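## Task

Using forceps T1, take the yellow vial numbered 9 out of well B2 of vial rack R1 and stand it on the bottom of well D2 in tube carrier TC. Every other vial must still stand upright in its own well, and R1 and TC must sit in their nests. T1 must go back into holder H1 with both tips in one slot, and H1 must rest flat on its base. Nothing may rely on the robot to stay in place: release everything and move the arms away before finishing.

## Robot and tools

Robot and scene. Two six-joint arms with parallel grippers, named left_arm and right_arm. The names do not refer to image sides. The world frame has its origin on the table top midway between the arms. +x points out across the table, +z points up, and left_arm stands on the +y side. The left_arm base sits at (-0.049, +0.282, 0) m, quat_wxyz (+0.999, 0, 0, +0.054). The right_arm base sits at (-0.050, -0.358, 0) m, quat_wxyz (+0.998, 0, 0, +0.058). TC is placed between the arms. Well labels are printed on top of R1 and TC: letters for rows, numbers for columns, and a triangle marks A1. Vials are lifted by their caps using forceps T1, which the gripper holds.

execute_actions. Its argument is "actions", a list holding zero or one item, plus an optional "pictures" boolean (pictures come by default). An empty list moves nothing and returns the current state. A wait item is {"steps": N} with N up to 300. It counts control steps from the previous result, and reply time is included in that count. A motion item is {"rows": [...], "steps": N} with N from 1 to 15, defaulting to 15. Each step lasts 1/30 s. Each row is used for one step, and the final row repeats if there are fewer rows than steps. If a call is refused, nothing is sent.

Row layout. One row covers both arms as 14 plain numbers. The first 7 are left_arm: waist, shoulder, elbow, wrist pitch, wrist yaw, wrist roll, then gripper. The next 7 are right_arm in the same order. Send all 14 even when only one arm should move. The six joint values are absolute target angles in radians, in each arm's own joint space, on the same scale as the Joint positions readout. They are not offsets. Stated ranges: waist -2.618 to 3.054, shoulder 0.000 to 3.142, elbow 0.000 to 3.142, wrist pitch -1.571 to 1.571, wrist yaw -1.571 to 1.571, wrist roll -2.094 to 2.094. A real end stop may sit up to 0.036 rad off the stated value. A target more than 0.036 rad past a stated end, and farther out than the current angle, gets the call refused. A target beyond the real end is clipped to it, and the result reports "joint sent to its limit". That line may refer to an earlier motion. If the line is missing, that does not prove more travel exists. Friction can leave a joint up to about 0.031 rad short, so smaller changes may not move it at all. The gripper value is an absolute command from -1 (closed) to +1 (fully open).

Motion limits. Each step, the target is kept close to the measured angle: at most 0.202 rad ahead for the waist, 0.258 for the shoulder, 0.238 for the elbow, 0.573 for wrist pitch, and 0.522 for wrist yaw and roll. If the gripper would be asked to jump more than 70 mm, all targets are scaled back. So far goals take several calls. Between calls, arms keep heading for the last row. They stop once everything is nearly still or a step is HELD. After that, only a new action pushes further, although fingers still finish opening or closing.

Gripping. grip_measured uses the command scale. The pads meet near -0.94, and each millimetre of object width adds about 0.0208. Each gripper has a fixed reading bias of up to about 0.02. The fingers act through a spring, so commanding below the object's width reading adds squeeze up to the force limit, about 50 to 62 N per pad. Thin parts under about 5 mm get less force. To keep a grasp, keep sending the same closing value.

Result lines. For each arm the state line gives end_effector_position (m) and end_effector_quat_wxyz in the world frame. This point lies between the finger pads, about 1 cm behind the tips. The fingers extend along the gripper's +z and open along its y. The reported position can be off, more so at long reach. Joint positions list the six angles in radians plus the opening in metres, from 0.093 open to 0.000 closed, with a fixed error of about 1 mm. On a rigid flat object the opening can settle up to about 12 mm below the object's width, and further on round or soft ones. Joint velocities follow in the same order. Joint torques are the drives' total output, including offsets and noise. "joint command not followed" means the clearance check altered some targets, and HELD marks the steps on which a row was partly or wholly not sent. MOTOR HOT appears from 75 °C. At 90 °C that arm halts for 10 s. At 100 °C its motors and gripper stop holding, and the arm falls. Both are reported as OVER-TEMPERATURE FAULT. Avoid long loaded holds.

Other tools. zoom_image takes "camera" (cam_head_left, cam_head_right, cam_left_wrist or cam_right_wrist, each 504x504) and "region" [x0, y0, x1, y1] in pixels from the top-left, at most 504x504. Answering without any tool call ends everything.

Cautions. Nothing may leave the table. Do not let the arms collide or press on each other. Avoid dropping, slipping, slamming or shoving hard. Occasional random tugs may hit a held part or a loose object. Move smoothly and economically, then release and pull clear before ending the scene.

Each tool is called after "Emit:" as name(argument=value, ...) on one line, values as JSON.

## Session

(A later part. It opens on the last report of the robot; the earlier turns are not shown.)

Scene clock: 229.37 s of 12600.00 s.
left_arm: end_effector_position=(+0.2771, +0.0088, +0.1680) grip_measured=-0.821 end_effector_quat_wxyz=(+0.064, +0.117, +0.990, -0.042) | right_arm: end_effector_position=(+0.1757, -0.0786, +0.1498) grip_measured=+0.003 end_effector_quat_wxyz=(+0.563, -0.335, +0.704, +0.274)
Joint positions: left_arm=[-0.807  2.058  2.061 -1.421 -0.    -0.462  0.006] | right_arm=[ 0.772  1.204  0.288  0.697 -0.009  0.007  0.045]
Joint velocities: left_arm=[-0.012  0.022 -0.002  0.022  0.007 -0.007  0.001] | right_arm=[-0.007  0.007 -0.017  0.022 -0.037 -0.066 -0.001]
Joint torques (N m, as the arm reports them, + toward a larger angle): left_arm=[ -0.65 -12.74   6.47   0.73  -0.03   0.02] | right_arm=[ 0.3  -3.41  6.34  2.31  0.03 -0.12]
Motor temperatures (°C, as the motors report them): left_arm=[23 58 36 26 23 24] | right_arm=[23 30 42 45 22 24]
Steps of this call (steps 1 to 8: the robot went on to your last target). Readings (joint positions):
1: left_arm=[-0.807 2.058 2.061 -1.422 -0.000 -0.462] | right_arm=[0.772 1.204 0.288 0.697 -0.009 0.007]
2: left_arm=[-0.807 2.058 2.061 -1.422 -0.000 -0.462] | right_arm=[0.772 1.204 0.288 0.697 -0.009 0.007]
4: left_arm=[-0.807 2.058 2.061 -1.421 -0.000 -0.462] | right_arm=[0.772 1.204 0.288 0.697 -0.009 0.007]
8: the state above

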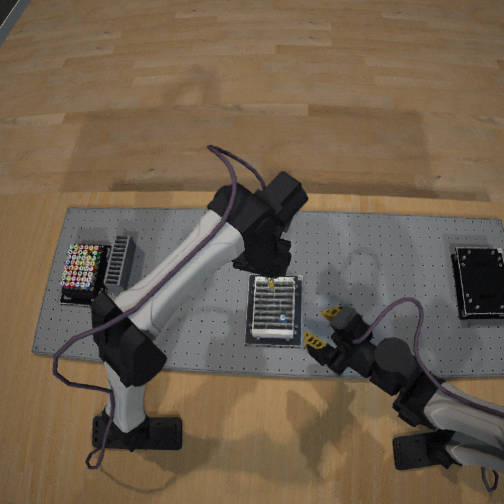

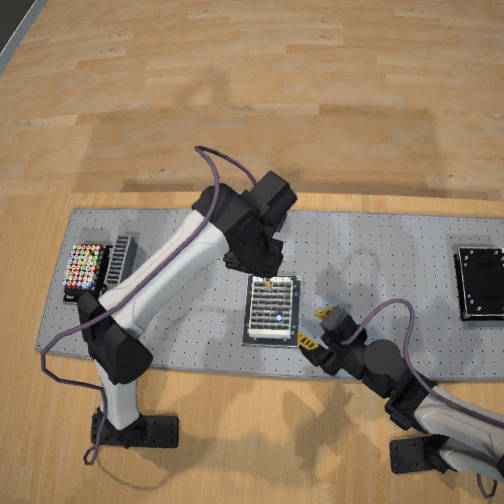

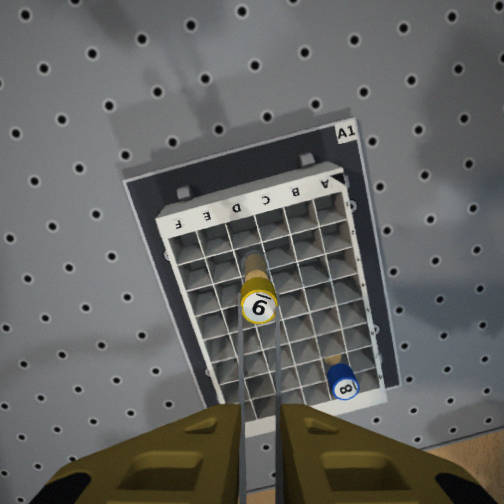

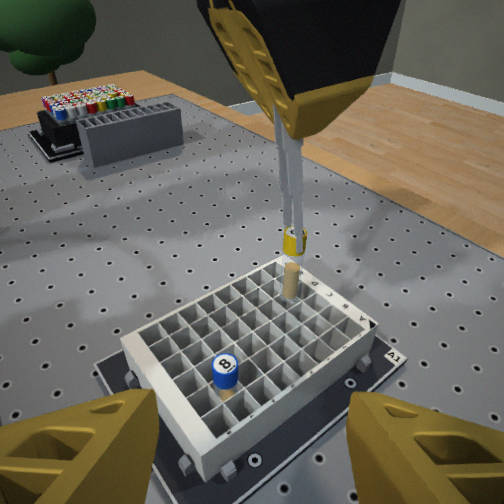

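Emit:
execute_actions(actions=[{"rows":[[-0.807,2.055,2.055,-1.42,-0.015,-0.46,-0.83,0.775,1.2,0.28,0.72,0,0,0]],"steps":12}], pictures=false)

Emit:
execute_actions(actions=[{"rows":[[-0.807,2.045,2.03,-1.392,-0.015,-0.46,-0.83,0.775,1.2,0.28,0.72,0,0,0]],"steps":15}])

Emit:
zoom_image(camera="cam_left_wrist", region=[190, 190, 330, 330])

Emit:
zoom_image(camera="cam_right_wrist", region=[220, 220, 360, 360])

Scene clock: 234.40 s of 12600.00 s.
left_arm: end_effector_position=(+0.2780, +0.0096, +0.1680) grip_measured=-0.821 end_effector_quat_wxyz=(+0.066, +0.117, +0.990, -0.039) | right_arm: end_effector_position=(+0.1757, -0.0786, +0.1498) grip_measured=+0.003 end_effector_quat_wxyz=(+0.563, -0.335, +0.704, +0.274)
Joint positions: left_arm=[-0.807  2.058  2.061 -1.421 -0.007 -0.462  0.006] | right_arm=[ 0.772  1.204  0.288  0.697 -0.009  0.007  0.045]
Joint velocities: left_arm=[ 0.002 -0.002 -0.007  0.037  0.037 -0.022 -0.001] | right_arm=[-0.002 -0.022  0.022  0.007  0.037  0.007 -0.001]
Joint torques (N m, as the arm reports them, + toward a larger angle): left_arm=[ -0.64 -12.87   7.     0.64  -0.07   0.05] | right_arm=[ 0.19 -3.49  6.25  2.27  0.02 -0.08]
Motor temperatures (°C, as the motors report them): left_arm=[23 58 36 26 23 24] | right_arm=[23 30 42 45 22 24]
Steps of this call (steps 1 to 15: the robot went on to your last target; steps 16 to 90: nothing new was sent; then 1.63 s passed at rest; steps 91 to 102: all 12 steps of this action). Readings (joint positions):
91: left_arm=[-0.807 2.058 2.061 -1.421 -0.001 -0.462] | right_arm=[0.772 1.204 0.288 0.697 -0.009 0.007]
92: left_arm=[-0.807 2.058 2.061 -1.421 -0.002 -0.462] | right_arm=[0.772 1.204 0.288 0.697 -0.009 0.007]
94: left_arm=[-0.807 2.058 2.061 -1.421 -0.005 -0.462] | right_arm=[0.772 1.204 0.288 0.697 -0.009 0.007]
98: left_arm=[-0.807 2.058 2.061 -1.421 -0.007 -0.462] | right_arm=[0.772 1.204 0.288 0.697 -0.009 0.007]
102: the state above

Scene clock: 234.90 s of 12600.00 s.
left_arm: end_effector_position=(+0.2777, +0.0099, +0.1634) grip_measured=-0.821 end_effector_quat_wxyz=(+0.064, +0.117, +0.990, -0.037) | right_arm: end_effector_position=(+0.1757, -0.0786, +0.1498) grip_measured=+0.003 end_effector_quat_wxyz=(+0.563, -0.335, +0.704, +0.274)
Joint positions: left_arm=[-0.807  2.058  2.043 -1.409 -0.007 -0.462  0.006] | right_arm=[ 0.772  1.204  0.288  0.697 -0.009  0.007  0.045]
Joint velocities: left_arm=[ 0.007  0.002 -0.007  0.007 -0.022 -0.051 -0.002] | right_arm=[ 0.002  0.007 -0.007 -0.066  0.066 -0.037  0.001]
Joint torques (N m, as the arm reports them, + toward a larger angle): left_arm=[ -0.64 -13.75   6.32   0.78  -0.07   0.06] | right_arm=[ 0.11 -3.54  6.25  2.38  0.01 -0.05]
Motor temperatures (°C, as the motors report them): left_arm=[23 58 36 26 23 24] | right_arm=[23 30 42 45 22 24]
Steps of this call (steps 1 to 15: all 15 steps of this action). Readings (joint positions):
1: left_arm=[-0.807 2.058 2.058 -1.418 -0.007 -0.462] | right_arm=[0.772 1.204 0.288 0.697 -0.009 0.007]
2: left_arm=[-0.807 2.058 2.055 -1.416 -0.007 -0.462] | right_arm=[0.772 1.204 0.288 0.697 -0.009 0.007]
4: left_arm=[-0.807 2.058 2.046 -1.412 -0.007 -0.462] | right_arm=[0.772 1.204 0.288 0.697 -0.009 0.007]
8: left_arm=[-0.807 2.058 2.043 -1.411 -0.007 -0.462] | right_arm=[0.772 1.204 0.288 0.697 -0.009 0.007]
15: the state above

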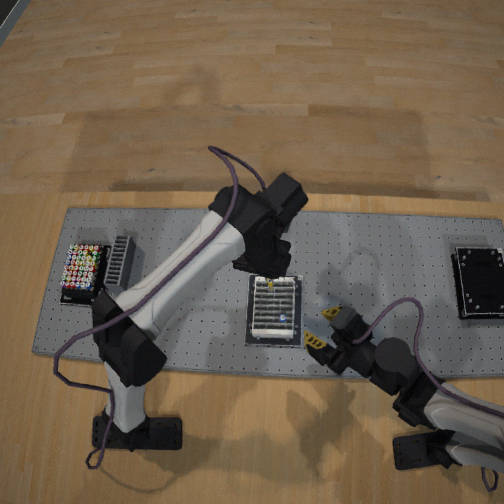

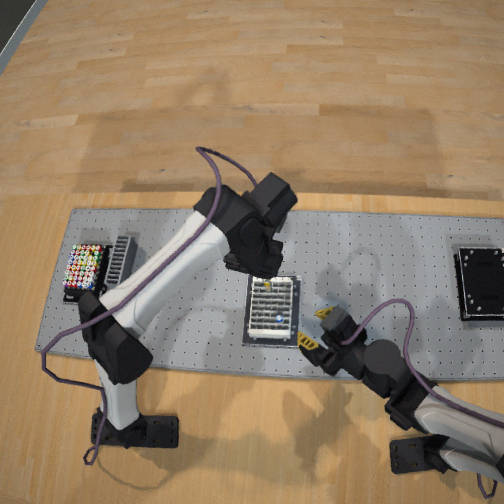

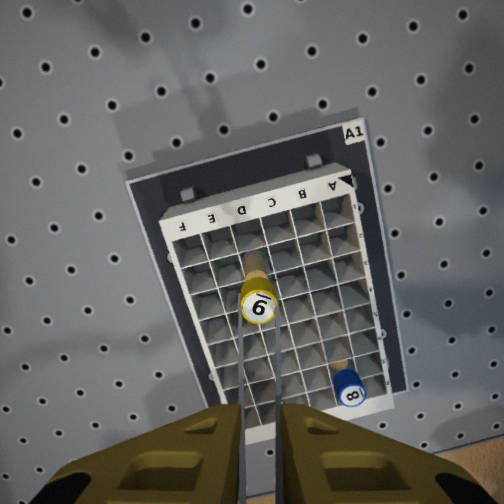

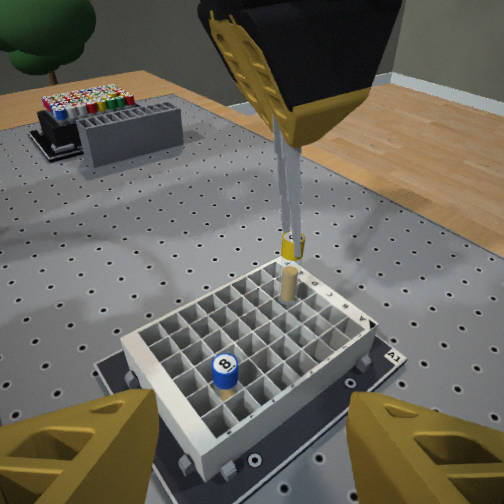

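Region (190, 190, 330, 330) of cam_left_wrist's 504x504 image, scaled by 3.600, with more detail than that image has.

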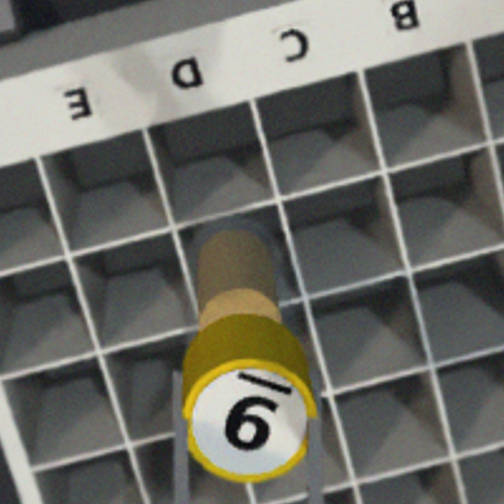

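Region (220, 220, 360, 360) of cam_right_wrist's 504x504 image, scaled by 3.600, with more detail than that image has.

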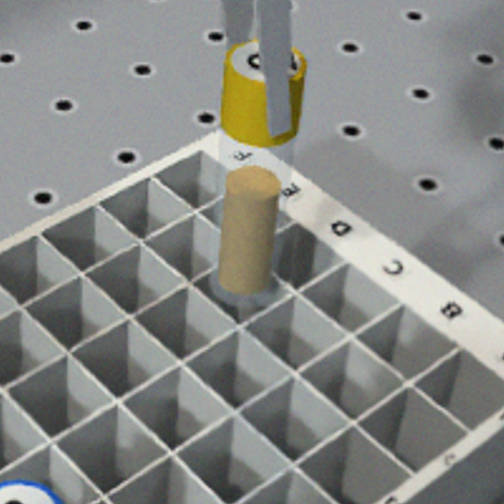

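Emit:
execute_actions(actions=[{"rows":[[-0.807,2.04,2.003,-1.372,-0.007,-0.46,-0.83,0.775,1.2,0.28,0.72,0,0,0]],"steps":15}])

Emit:
zoom_image(camera="cam_left_wrist", region=[190, 190, 330, 330])

Emit:
zoom_image(camera="cam_right_wrist", region=[220, 220, 360, 360])

Scene clock: 238.57 s of 12600.00 s.
left_arm: end_effector_position=(+0.2779, +0.0097, +0.1580) grip_measured=-0.821 end_effector_quat_wxyz=(+0.063, +0.117, +0.990, -0.037) | right_arm: end_effector_position=(+0.1757, -0.0786, +0.1498) grip_measured=+0.003 end_effector_quat_wxyz=(+0.563, -0.335, +0.704, +0.274)
Joint positions: left_arm=[-0.807  2.055  2.017 -1.387 -0.007 -0.462  0.006] | right_arm=[ 0.772  1.204  0.288  0.697 -0.009  0.007  0.045]
Joint velocities: left_arm=[-0.012 -0.007  0.002 -0.051  0.037 -0.066  0.001] | right_arm=[-0.012  0.012 -0.007 -0.037  0.022 -0.139 -0.001]
Joint torques (N m, as the arm reports them, + toward a larger angle): left_arm=[ -0.61 -13.82   6.45   0.74   0.02   0.03] | right_arm=[ 0.23 -3.42  6.15  2.28  0.06 -0.1 ]
Motor temperatures (°C, as the motors report them): left_arm=[23 59 35 26 23 24] | right_arm=[23 30 42 45 22 24]
Steps of this call (steps 1 to 15: the robot went on to your last target; steps 16 to 90: nothing new was sent; then 0.17 s passed at rest; steps 91 to 105: all 15 steps of this action). Readings (joint positions):
91: left_arm=[-0.807 2.057 2.038 -1.403 -0.007 -0.462] | right_arm=[0.772 1.204 0.288 0.697 -0.009 0.007]
92: left_arm=[-0.807 2.055 2.031 -1.399 -0.007 -0.462] | right_arm=[0.772 1.204 0.288 0.697 -0.009 0.007]
94: left_arm=[-0.807 2.055 2.021 -1.395 -0.007 -0.462] | right_arm=[0.772 1.204 0.288 0.697 -0.009 0.007]
98: left_arm=[-0.807 2.055 2.017 -1.388 -0.007 -0.462] | right_arm=[0.772 1.204 0.288 0.697 -0.009 0.007]
105: the state above

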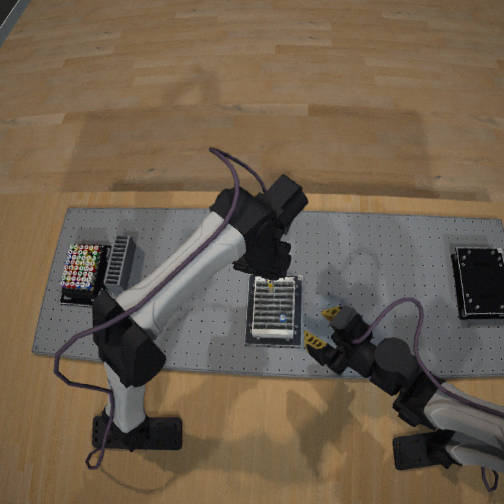

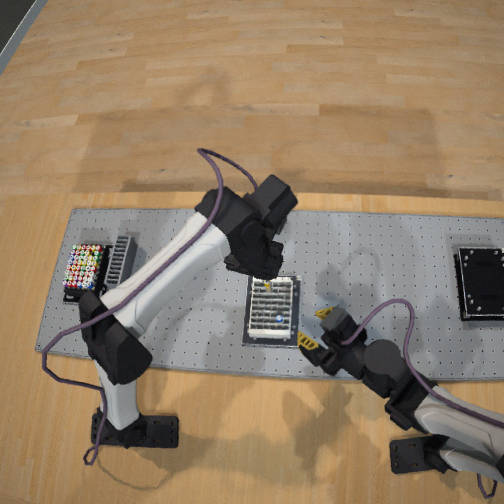

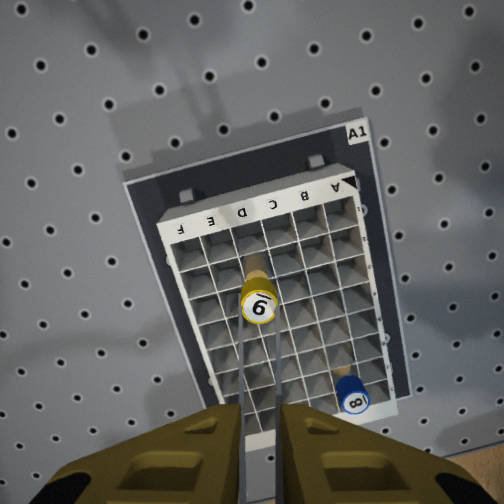

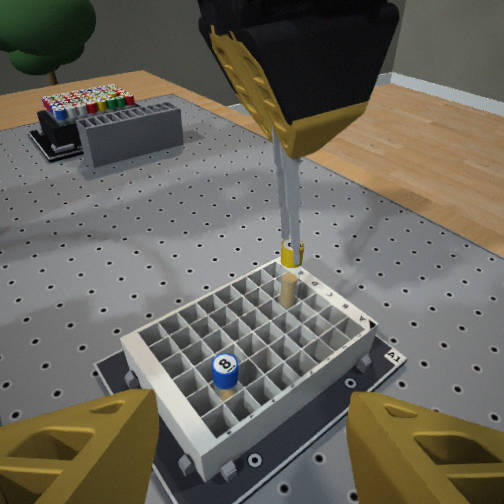

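Region (190, 190, 330, 330) of cam_left_wrist's 504x504 image, scaled by 3.600, with more detail than that image has.

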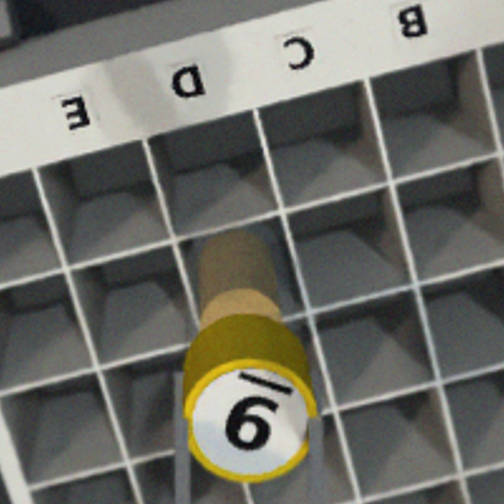

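Region (220, 220, 360, 360) of cam_right_wrist's 504x504 image, scaled by 3.600, with more detail than that image has.

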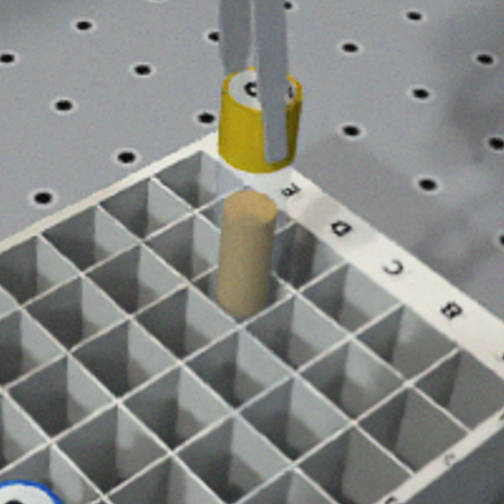

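Emit:
execute_actions(actions=[])

Scene clock: 244.13 s of 12600.00 s.
left_arm: end_effector_position=(+0.2779, +0.0097, +0.1580) grip_measured=-0.821 end_effector_quat_wxyz=(+0.063, +0.117, +0.990, -0.037) | right_arm: end_effector_position=(+0.1757, -0.0786, +0.1498) grip_measured=+0.003 end_effector_quat_wxyz=(+0.563, -0.335, +0.704, +0.274)
Joint positions: left_arm=[-0.807  2.055  2.017 -1.387 -0.007 -0.462  0.006] | right_arm=[ 0.772  1.204  0.288  0.697 -0.009  0.007  0.045]
Joint velocities: left_arm=[-0.002  0.002  0.017 -0.022  0.037  0.022 -0.001] | right_arm=[-0.012  0.017 -0.012  0.007  0.022 -0.007  0.   ]
Joint torques (N m, as the arm reports them, + toward a larger angle): left_arm=[ -0.46 -13.92   6.39   0.76  -0.01   0.03] | right_arm=[ 0.24 -3.33  6.33  2.29  0.04 -0.16]
Motor temperatures (°C, as the motors report them): left_arm=[23 59 35 26 23 24] | right_arm=[23 30 42 46 22 24]
Steps of this call (steps 1 to 15: the robot went on to your last target; steps 16 to 90: nothing new was sent; then 2.57 s passed at rest). Readings (joint positions):
1: left_arm=[-0.807 2.055 2.017 -1.387 -0.007 -0.462] | right_arm=[0.772 1.204 0.288 0.697 -0.009 0.007]
2: left_arm=[-0.807 2.055 2.017 -1.387 -0.007 -0.462] | right_arm=[0.772 1.204 0.288 0.697 -0.009 0.007]
4: left_arm=[-0.807 2.055 2.017 -1.387 -0.007 -0.462] | right_arm=[0.772 1.204 0.288 0.697 -0.009 0.007]
8: left_arm=[-0.807 2.055 2.017 -1.387 -0.007 -0.462] | right_arm=[0.772 1.204 0.288 0.697 -0.009 0.007]
90: the state above
All arms were judged still, so your last target was given up. Only a new action makes them travel on or press farther. Fingers that are still opening or closing keep moving.

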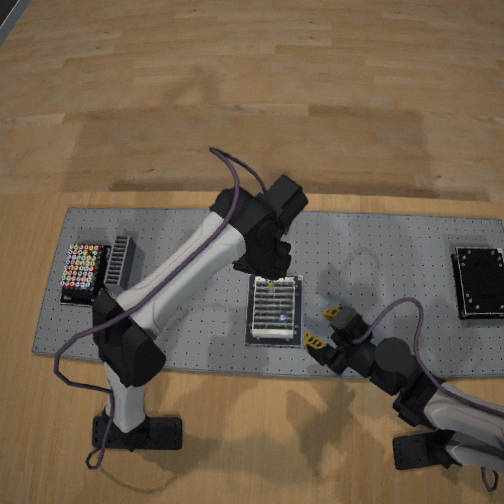

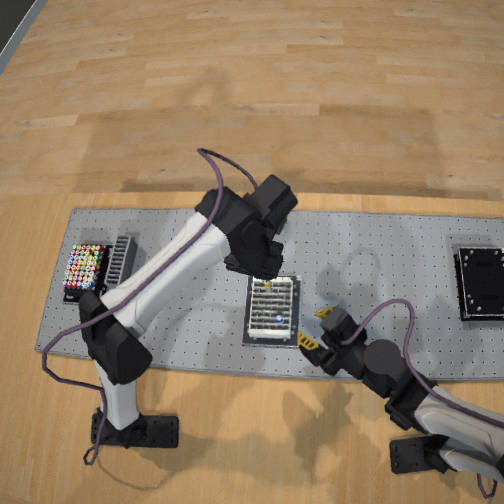

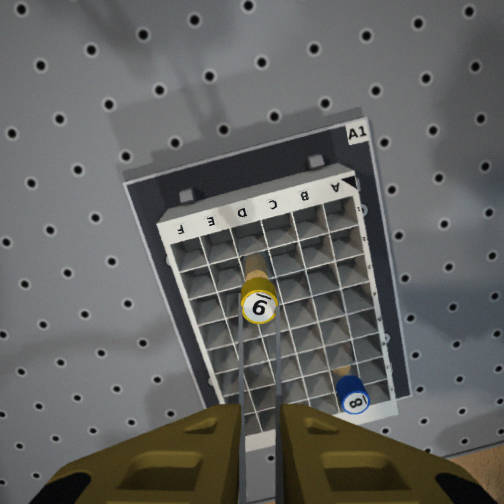

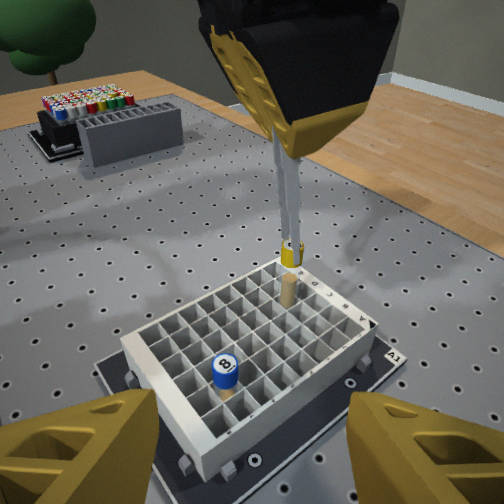

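Emit:
execute_actions(actions=[{"rows":[[-0.807,2.045,1.98,-1.356,-0.007,-0.46,-0.83,0.775,1.2,0.28,0.72,0,0,0]],"steps":15}], pictures=false)

Emit:
execute_actions(actions=[{"rows":[[-0.807,2.035,1.948,-1.326,-0.007,-0.46,-0.83,0.775,1.2,0.28,0.72,0,0,0]],"steps":15}], pictures=false)

Emit:
execute_actions(actions=[{"rows":[[-0.807,2.03,1.918,-1.30,-0.007,-0.46,-0.83,0.775,1.2,0.28,0.72,0,0,0]],"steps":15}])

Emit:
zoom_image(camera="cam_right_wrist", region=[220, 200, 360, 340])

Scene clock: 248.23 s of 12600.00 s.
left_arm: end_effector_position=(+0.2777, +0.0099, +0.1524) grip_measured=-0.821 end_effector_quat_wxyz=(+0.061, +0.117, +0.991, -0.036) | right_arm: end_effector_position=(+0.1757, -0.0786, +0.1498) grip_measured=+0.003 end_effector_quat_wxyz=(+0.563, -0.335, +0.704, +0.274)
Joint positions: left_arm=[-0.807  2.054  1.994 -1.369 -0.007 -0.462  0.006] | right_arm=[ 0.772  1.204  0.288  0.697 -0.009  0.007  0.045]
Joint velocities: left_arm=[ 0.007  0.007 -0.017  0.007 -0.007  0.051 -0.   ] | right_arm=[-0.002  0.022 -0.017  0.051 -0.022  0.007 -0.001]
Joint torques (N m, as the arm reports them, + toward a larger angle): left_arm=[ -0.55 -13.31   6.37   0.74   0.     0.03] | right_arm=[ 0.03 -3.48  6.34  2.26  0.08 -0.06]
Motor temperatures (°C, as the motors report them): left_arm=[23 59 35 26 23 24] | right_arm=[23 30 41 46 22 24]
Steps of this call (steps 1 to 90: nothing new was sent; then 0.60 s passed at rest; steps 91 to 105: all 15 steps of this action). Readings (joint positions):
91: left_arm=[-0.807 2.055 2.013 -1.384 -0.007 -0.462] | right_arm=[0.772 1.204 0.288 0.697 -0.009 0.007]
92: left_arm=[-0.807 2.054 2.007 -1.380 -0.007 -0.462] | right_arm=[0.772 1.204 0.288 0.697 -0.009 0.007]
94: left_arm=[-0.807 2.054 1.997 -1.375 -0.007 -0.462] | right_arm=[0.772 1.204 0.288 0.697 -0.009 0.007]
98: left_arm=[-0.807 2.054 1.994 -1.370 -0.007 -0.462] | right_arm=[0.772 1.204 0.288 0.697 -0.009 0.007]
105: the state above

Scene clock: 248.73 s of 12600.00 s.
left_arm: end_effector_position=(+0.2780, +0.0095, +0.1460) grip_measured=-0.821 end_effector_quat_wxyz=(+0.061, +0.117, +0.991, -0.036) | right_arm: end_effector_position=(+0.1757, -0.0786, +0.1498) grip_measured=+0.003 end_effector_quat_wxyz=(+0.563, -0.335, +0.704, +0.274)
Joint positions: left_arm=[-0.807  2.05   1.962 -1.341 -0.007 -0.462  0.006] | right_arm=[ 0.772  1.204  0.288  0.697 -0.009  0.007  0.045]
Joint velocities: left_arm=[ 0.012 -0.012 -0.002 -0.007  0.022  0.051 -0.   ] | right_arm=[-0.017 -0.007 -0.002 -0.022  0.051 -0.007  0.001]
Joint torques (N m, as the arm reports them, + toward a larger angle): left_arm=[ -0.56 -13.75   6.37   0.7   -0.02   0.05] | right_arm=[ 0.05 -3.38  6.23  2.29  0.02 -0.11]
Motor temperatures (°C, as the motors report them): left_arm=[23 59 35 26 23 24] | right_arm=[23 30 41 46 22 24]
Steps of this call (steps 1 to 15: all 15 steps of this action). Readings (joint positions):
1: left_arm=[-0.807 2.053 1.988 -1.363 -0.007 -0.462] | right_arm=[0.772 1.204 0.288 0.697 -0.009 0.007]
2: left_arm=[-0.807 2.050 1.979 -1.357 -0.007 -0.462] | right_arm=[0.772 1.204 0.288 0.697 -0.009 0.007]
4: left_arm=[-0.807 2.050 1.967 -1.350 -0.007 -0.462] | right_arm=[0.772 1.204 0.288 0.697 -0.009 0.007]
8: left_arm=[-0.807 2.050 1.962 -1.342 -0.007 -0.462] | right_arm=[0.772 1.204 0.288 0.697 -0.009 0.007]
15: the state above

Scene clock: 249.23 s of 12600.00 s.
left_arm: end_effector_position=(+0.2779, +0.0095, +0.1400) grip_measured=-0.821 end_effector_quat_wxyz=(+0.061, +0.117, +0.991, -0.036) | right_arm: end_effector_position=(+0.1757, -0.0786, +0.1498) grip_measured=+0.003 end_effector_quat_wxyz=(+0.563, -0.335, +0.704, +0.274)
Joint positions: left_arm=[-0.807  2.046  1.932 -1.315 -0.006 -0.462  0.006] | right_arm=[ 0.772  1.204  0.288  0.697 -0.009  0.007  0.045]
Joint velocities: left_arm=[ 0.002  0.002  0.017 -0.022 -0.11  -0.051 -0.001] | right_arm=[ 0.022 -0.007  0.002 -0.037 -0.051 -0.022 -0.001]
Joint torques (N m, as the arm reports them, + toward a larger angle): left_arm=[ -0.57 -13.96   6.44   0.74  -0.01   0.07] | right_arm=[ 0.29 -3.43  6.24  2.27  0.01 -0.09]
Motor temperatures (°C, as the motors report them): left_arm=[23 59 35 26 23 24] | right_arm=[23 30 41 46 22 24]
Steps of this call (steps 1 to 15: all 15 steps of this action). Readings (joint positions):
1: left_arm=[-0.807 2.049 1.956 -1.335 -0.007 -0.462] | right_arm=[0.772 1.204 0.288 0.697 -0.009 0.007]
2: left_arm=[-0.807 2.047 1.948 -1.330 -0.007 -0.462] | right_arm=[0.772 1.204 0.288 0.697 -0.009 0.007]
4: left_arm=[-0.807 2.046 1.937 -1.323 -0.006 -0.462] | right_arm=[0.772 1.204 0.288 0.697 -0.009 0.007]
8: left_arm=[-0.807 2.046 1.932 -1.316 -0.006 -0.462] | right_arm=[0.772 1.204 0.288 0.697 -0.009 0.007]
15: the state above

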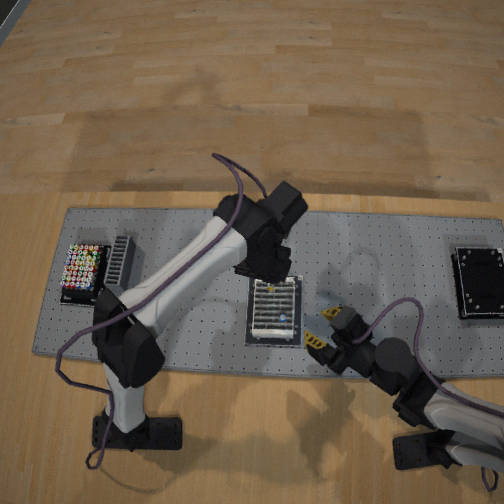

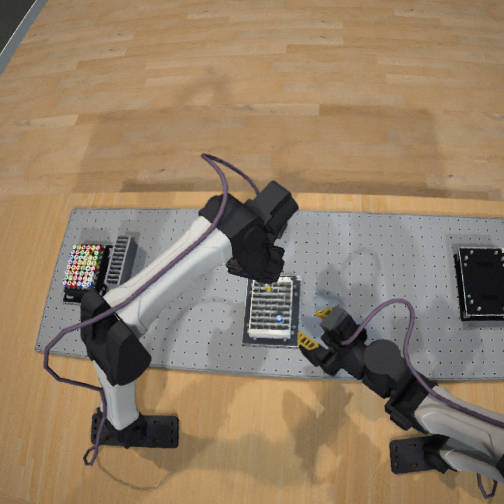

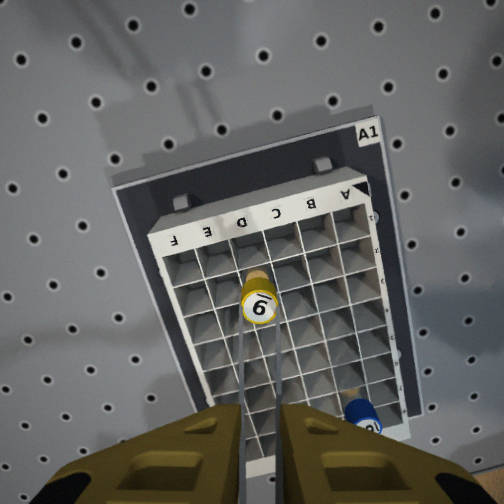

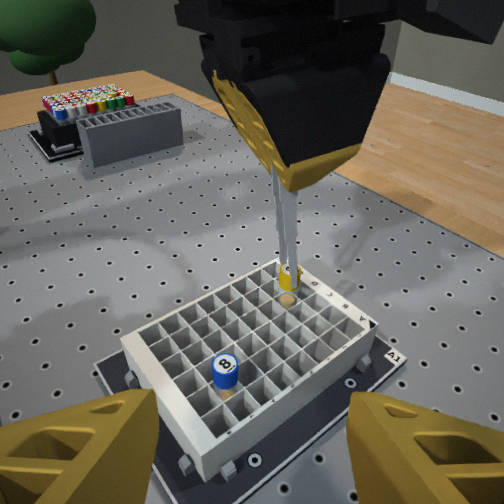

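Region (220, 200, 360, 340) of cam_right_wrist's 504x504 image, scaled by 3.600, with more detail than that image has.

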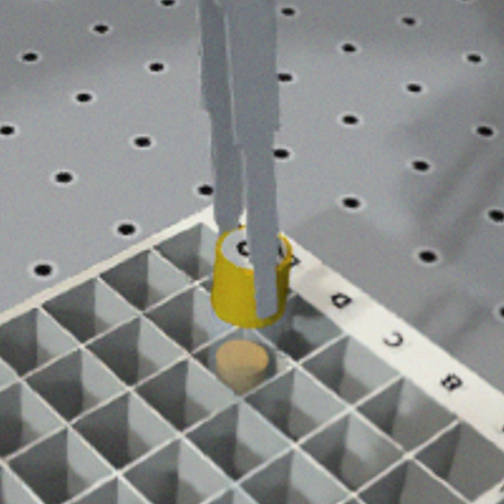

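Emit:
execute_actions(actions=[{"rows":[[-0.807,2.03,1.918,-1.30,-0.007,-0.46,-0.78,0.775,1.2,0.28,0.72,0,0,0],[-0.807,2.03,1.918,-1.30,-0.007,-0.46,-0.76,0.775,1.2,0.28,0.72,0,0,0],[-0.807,2.03,1.918,-1.30,-0.007,-0.46,-0.74,0.775,1.2,0.28,0.72,0,0,0],[-0.807,2.03,1.918,-1.30,-0.007,-0.46,-0.72,0.775,1.2,0.28,0.72,0,0,0],[-0.807,2.03,1.918,-1.30,-0.007,-0.46,-0.70,0.775,1.2,0.28,0.72,0,0,0],[-0.807,2.03,1.918,-1.30,-0.007,-0.46,-0.68,0.775,1.2,0.28,0.72,0,0,0]],"steps":15}])

Emit:
zoom_image(camera="cam_right_wrist", region=[220, 200, 360, 340])

Emit:
zoom_image(camera="cam_left_wrist", region=[190, 240, 330, 380])

Scene clock: 255.40 s of 12600.00 s.
left_arm: end_effector_position=(+0.2779, +0.0094, +0.1400) grip_measured=-0.681 end_effector_quat_wxyz=(+0.061, +0.117, +0.991, -0.036) | right_arm: end_effector_position=(+0.1757, -0.0786, +0.1498) grip_measured=+0.003 end_effector_quat_wxyz=(+0.563, -0.335, +0.704, +0.274)
Joint positions: left_arm=[-0.807  2.046  1.932 -1.314 -0.006 -0.462  0.013] | right_arm=[ 0.772  1.204  0.288  0.697 -0.009  0.007  0.045]
Joint velocities: left_arm=[-0.007 -0.012 -0.022  0.022 -0.022 -0.051 -0.   ] | right_arm=[-0.002 -0.007  0.002 -0.066  0.037 -0.095 -0.001]
Joint torques (N m, as the arm reports them, + toward a larger angle): left_arm=[ -0.62 -13.99   6.45   0.75  -0.03   0.  ] | right_arm=[ 0.29 -3.47  6.28  2.3   0.03 -0.13]
Motor temperatures (°C, as the motors report them): left_arm=[23 60 35 26 23 24] | right_arm=[23 30 41 46 22 24]
Steps of this call (steps 1 to 15: the robot went on to your last target; steps 16 to 90: nothing new was sent; then 2.67 s passed at rest; steps 91 to 105: all 15 steps of this action). Readings (joint positions):
91: left_arm=[-0.807 2.046 1.932 -1.315 -0.006 -0.462] | right_arm=[0.772 1.204 0.288 0.697 -0.009 0.007]
92: left_arm=[-0.807 2.046 1.932 -1.314 -0.006 -0.462] | right_arm=[0.772 1.204 0.288 0.697 -0.009 0.007]
94: left_arm=[-0.807 2.046 1.932 -1.314 -0.006 -0.462] | right_arm=[0.772 1.204 0.288 0.697 -0.009 0.007]
98: left_arm=[-0.807 2.046 1.932 -1.314 -0.006 -0.462] | right_arm=[0.772 1.204 0.288 0.697 -0.009 0.007]
105: the state above

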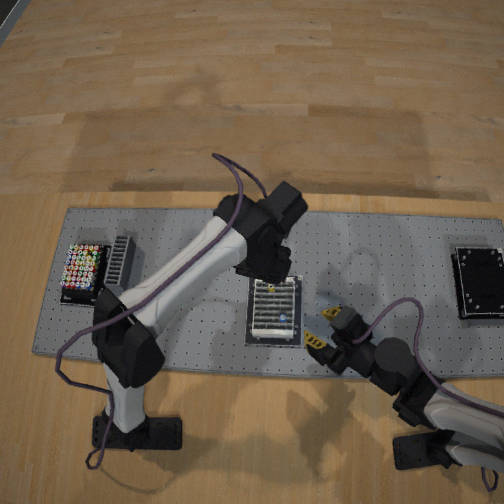

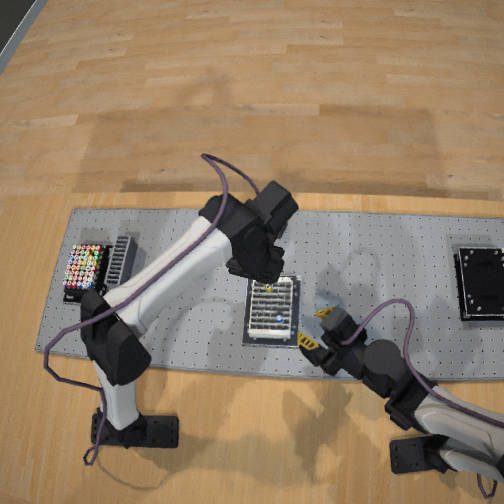

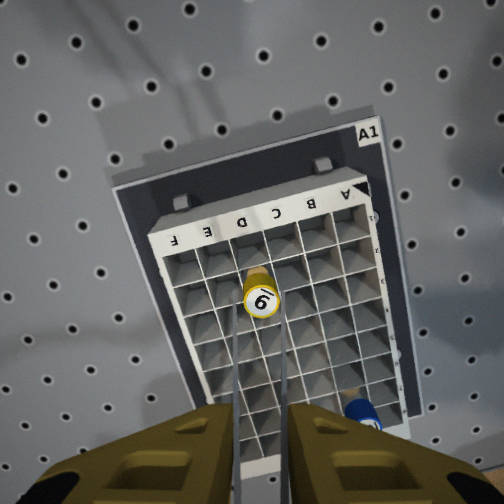

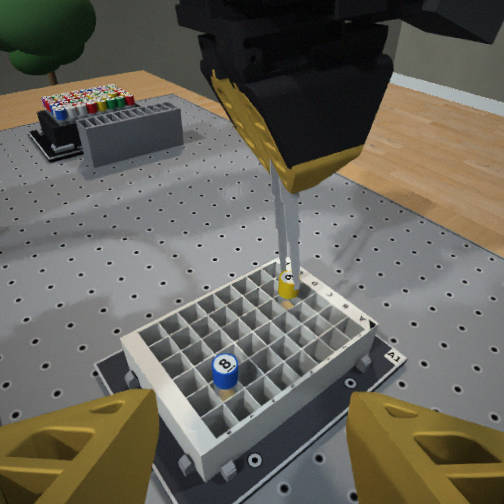

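Region (220, 200, 360, 340) of cam_right_wrist's 504x504 image, scaled by 3.600, with more detail than that image has.

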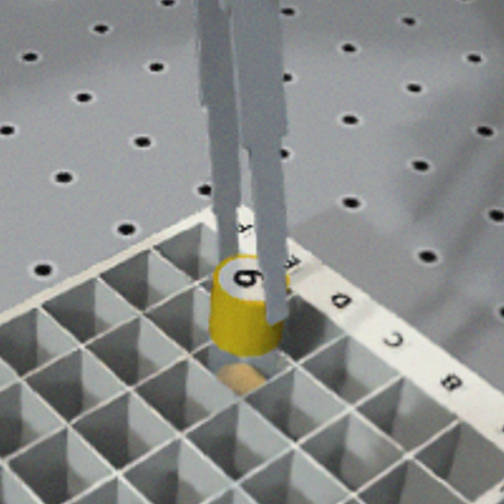

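Region (190, 240, 330, 380) of cam_left_wrist's 504x504 image, scaled by 3.600, with more detail than that image has.

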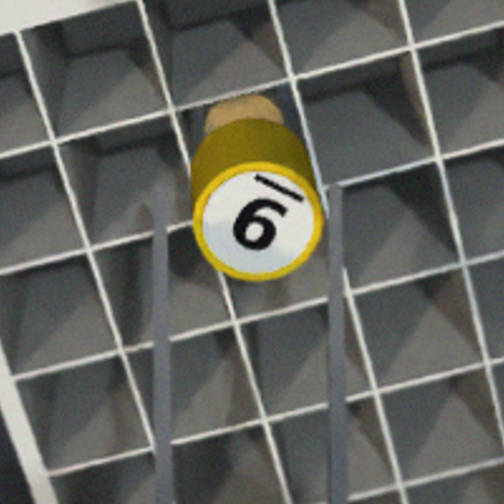

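Released. Lift.

Emit:
execute_actions(actions=[{"rows":[[-0.807,2.045,1.96,-1.34,-0.007,-0.46,-0.68,0.775,1.2,0.28,0.72,0,0,0],[-0.807,2.045,1.96,-1.34,-0.007,-0.46,-0.68,0.775,1.2,0.28,0.72,0,0,0],[-0.807,2.045,1.97,-1.35,-0.007,-0.46,-0.68,0.775,1.2,0.28,0.72,0,0,0],[-0.807,2.05,1.98,-1.36,-0.007,-0.46,-0.68,0.775,1.2,0.28,0.72,0,0,0],[-0.807,2.05,1.99,-1.37,-0.007,-0.46,-0.68,0.775,1.2,0.28,0.72,0,0,0],[-0.807,2.05,2.0,-1.38,-0.007,-0.46,-0.68,0.775,1.2,0.28,0.72,0,0,0],[-0.807,2.05,2.01,-1.39,-0.007,-0.46,-0.68,0.775,1.2,0.28,0.72,0,0,0],[-0.807,2.05,2.02,-1.40,-0.007,-0.46,-0.68,0.775,1.2,0.28,0.72,0,0,0],[-0.807,2.05,2.03,-1.41,-0.007,-0.46,-0.68,0.775,1.2,0.28,0.72,0,0,0]],"steps":15}])

Emit:
zoom_image(camera="cam_right_wrist", region=[220, 200, 360, 340])

Scene clock: 262.53 s of 12600.00 s.
left_arm: end_effector_position=(+0.2767, +0.0104, +0.1593) grip_measured=-0.681 end_effector_quat_wxyz=(+0.063, +0.117, +0.990, -0.038) | right_arm: end_effector_position=(+0.1757, -0.0786, +0.1498) grip_measured=+0.003 end_effector_quat_wxyz=(+0.563, -0.335, +0.704, +0.274)
Joint positions: left_arm=[-0.807  2.048  2.011 -1.387 -0.006 -0.462  0.013] | right_arm=[ 0.772  1.204  0.288  0.697 -0.009  0.007  0.045]
Joint velocities: left_arm=[-0.002  0.017 -0.012 -0.198  0.081  0.066 -0.001] | right_arm=[-0.012  0.007  0.002  0.007  0.022  0.051 -0.001]
Joint torques (N m, as the arm reports them, + toward a larger angle): left_arm=[ -0.64 -12.28   9.28   0.53   0.     0.04] | right_arm=[ 0.04 -3.41  6.34  2.27  0.06 -0.09]
Motor temperatures (°C, as the motors report them): left_arm=[23 60 35 26 23 24] | right_arm=[23 30 41 46 22 24]
Steps of this call (steps 1 to 15: the robot went on to your last target; steps 16 to 90: nothing new was sent; then 3.63 s passed at rest; steps 91 to 105: all 15 steps of this action). Readings (joint positions):
91: left_arm=[-0.807 2.046 1.932 -1.316 -0.006 -0.462] | right_arm=[0.772 1.204 0.288 0.697 -0.009 0.007]
92: left_arm=[-0.807 2.046 1.932 -1.318 -0.006 -0.462] | right_arm=[0.772 1.204 0.288 0.697 -0.009 0.007]
94: left_arm=[-0.807 2.047 1.941 -1.329 -0.006 -0.462] | right_arm=[0.772 1.204 0.288 0.697 -0.009 0.007]
98: left_arm=[-0.807 2.048 1.981 -1.356 -0.006 -0.462] | right_arm=[0.772 1.204 0.288 0.697 -0.009 0.007]
105: the state above

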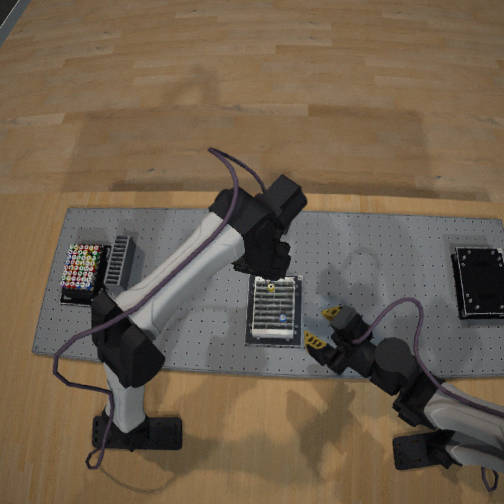

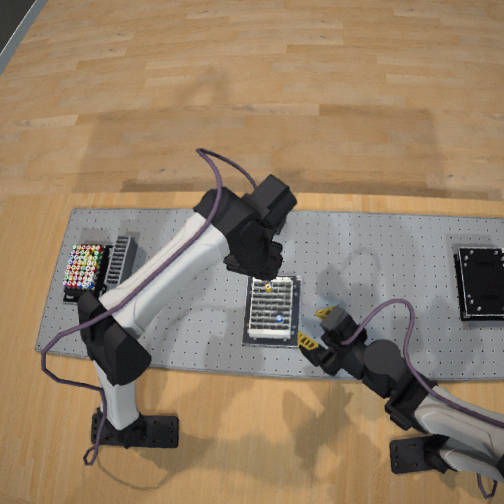

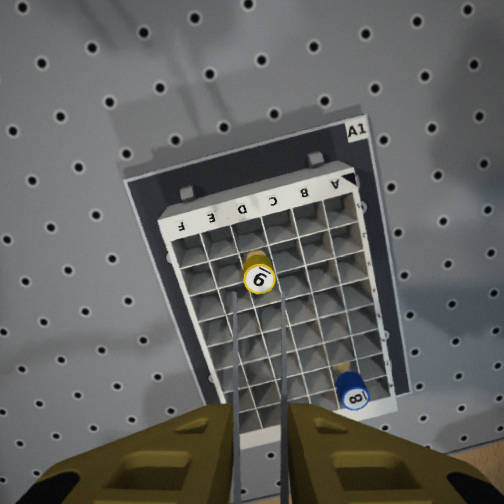

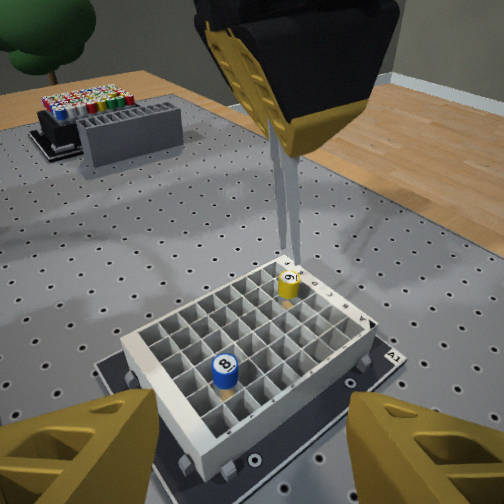

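Region (220, 200, 360, 340) of cam_right_wrist's 504x504 image, scaled by 3.600, with more detail than that image has.

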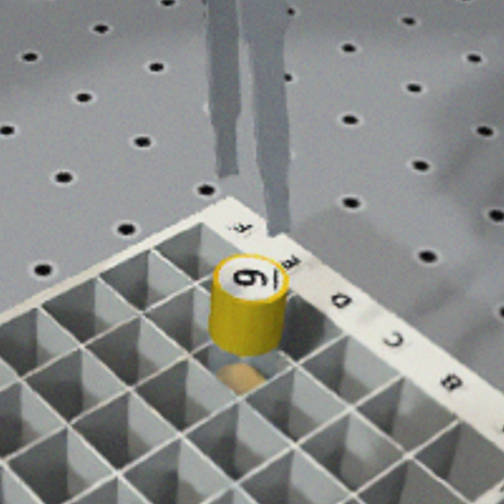

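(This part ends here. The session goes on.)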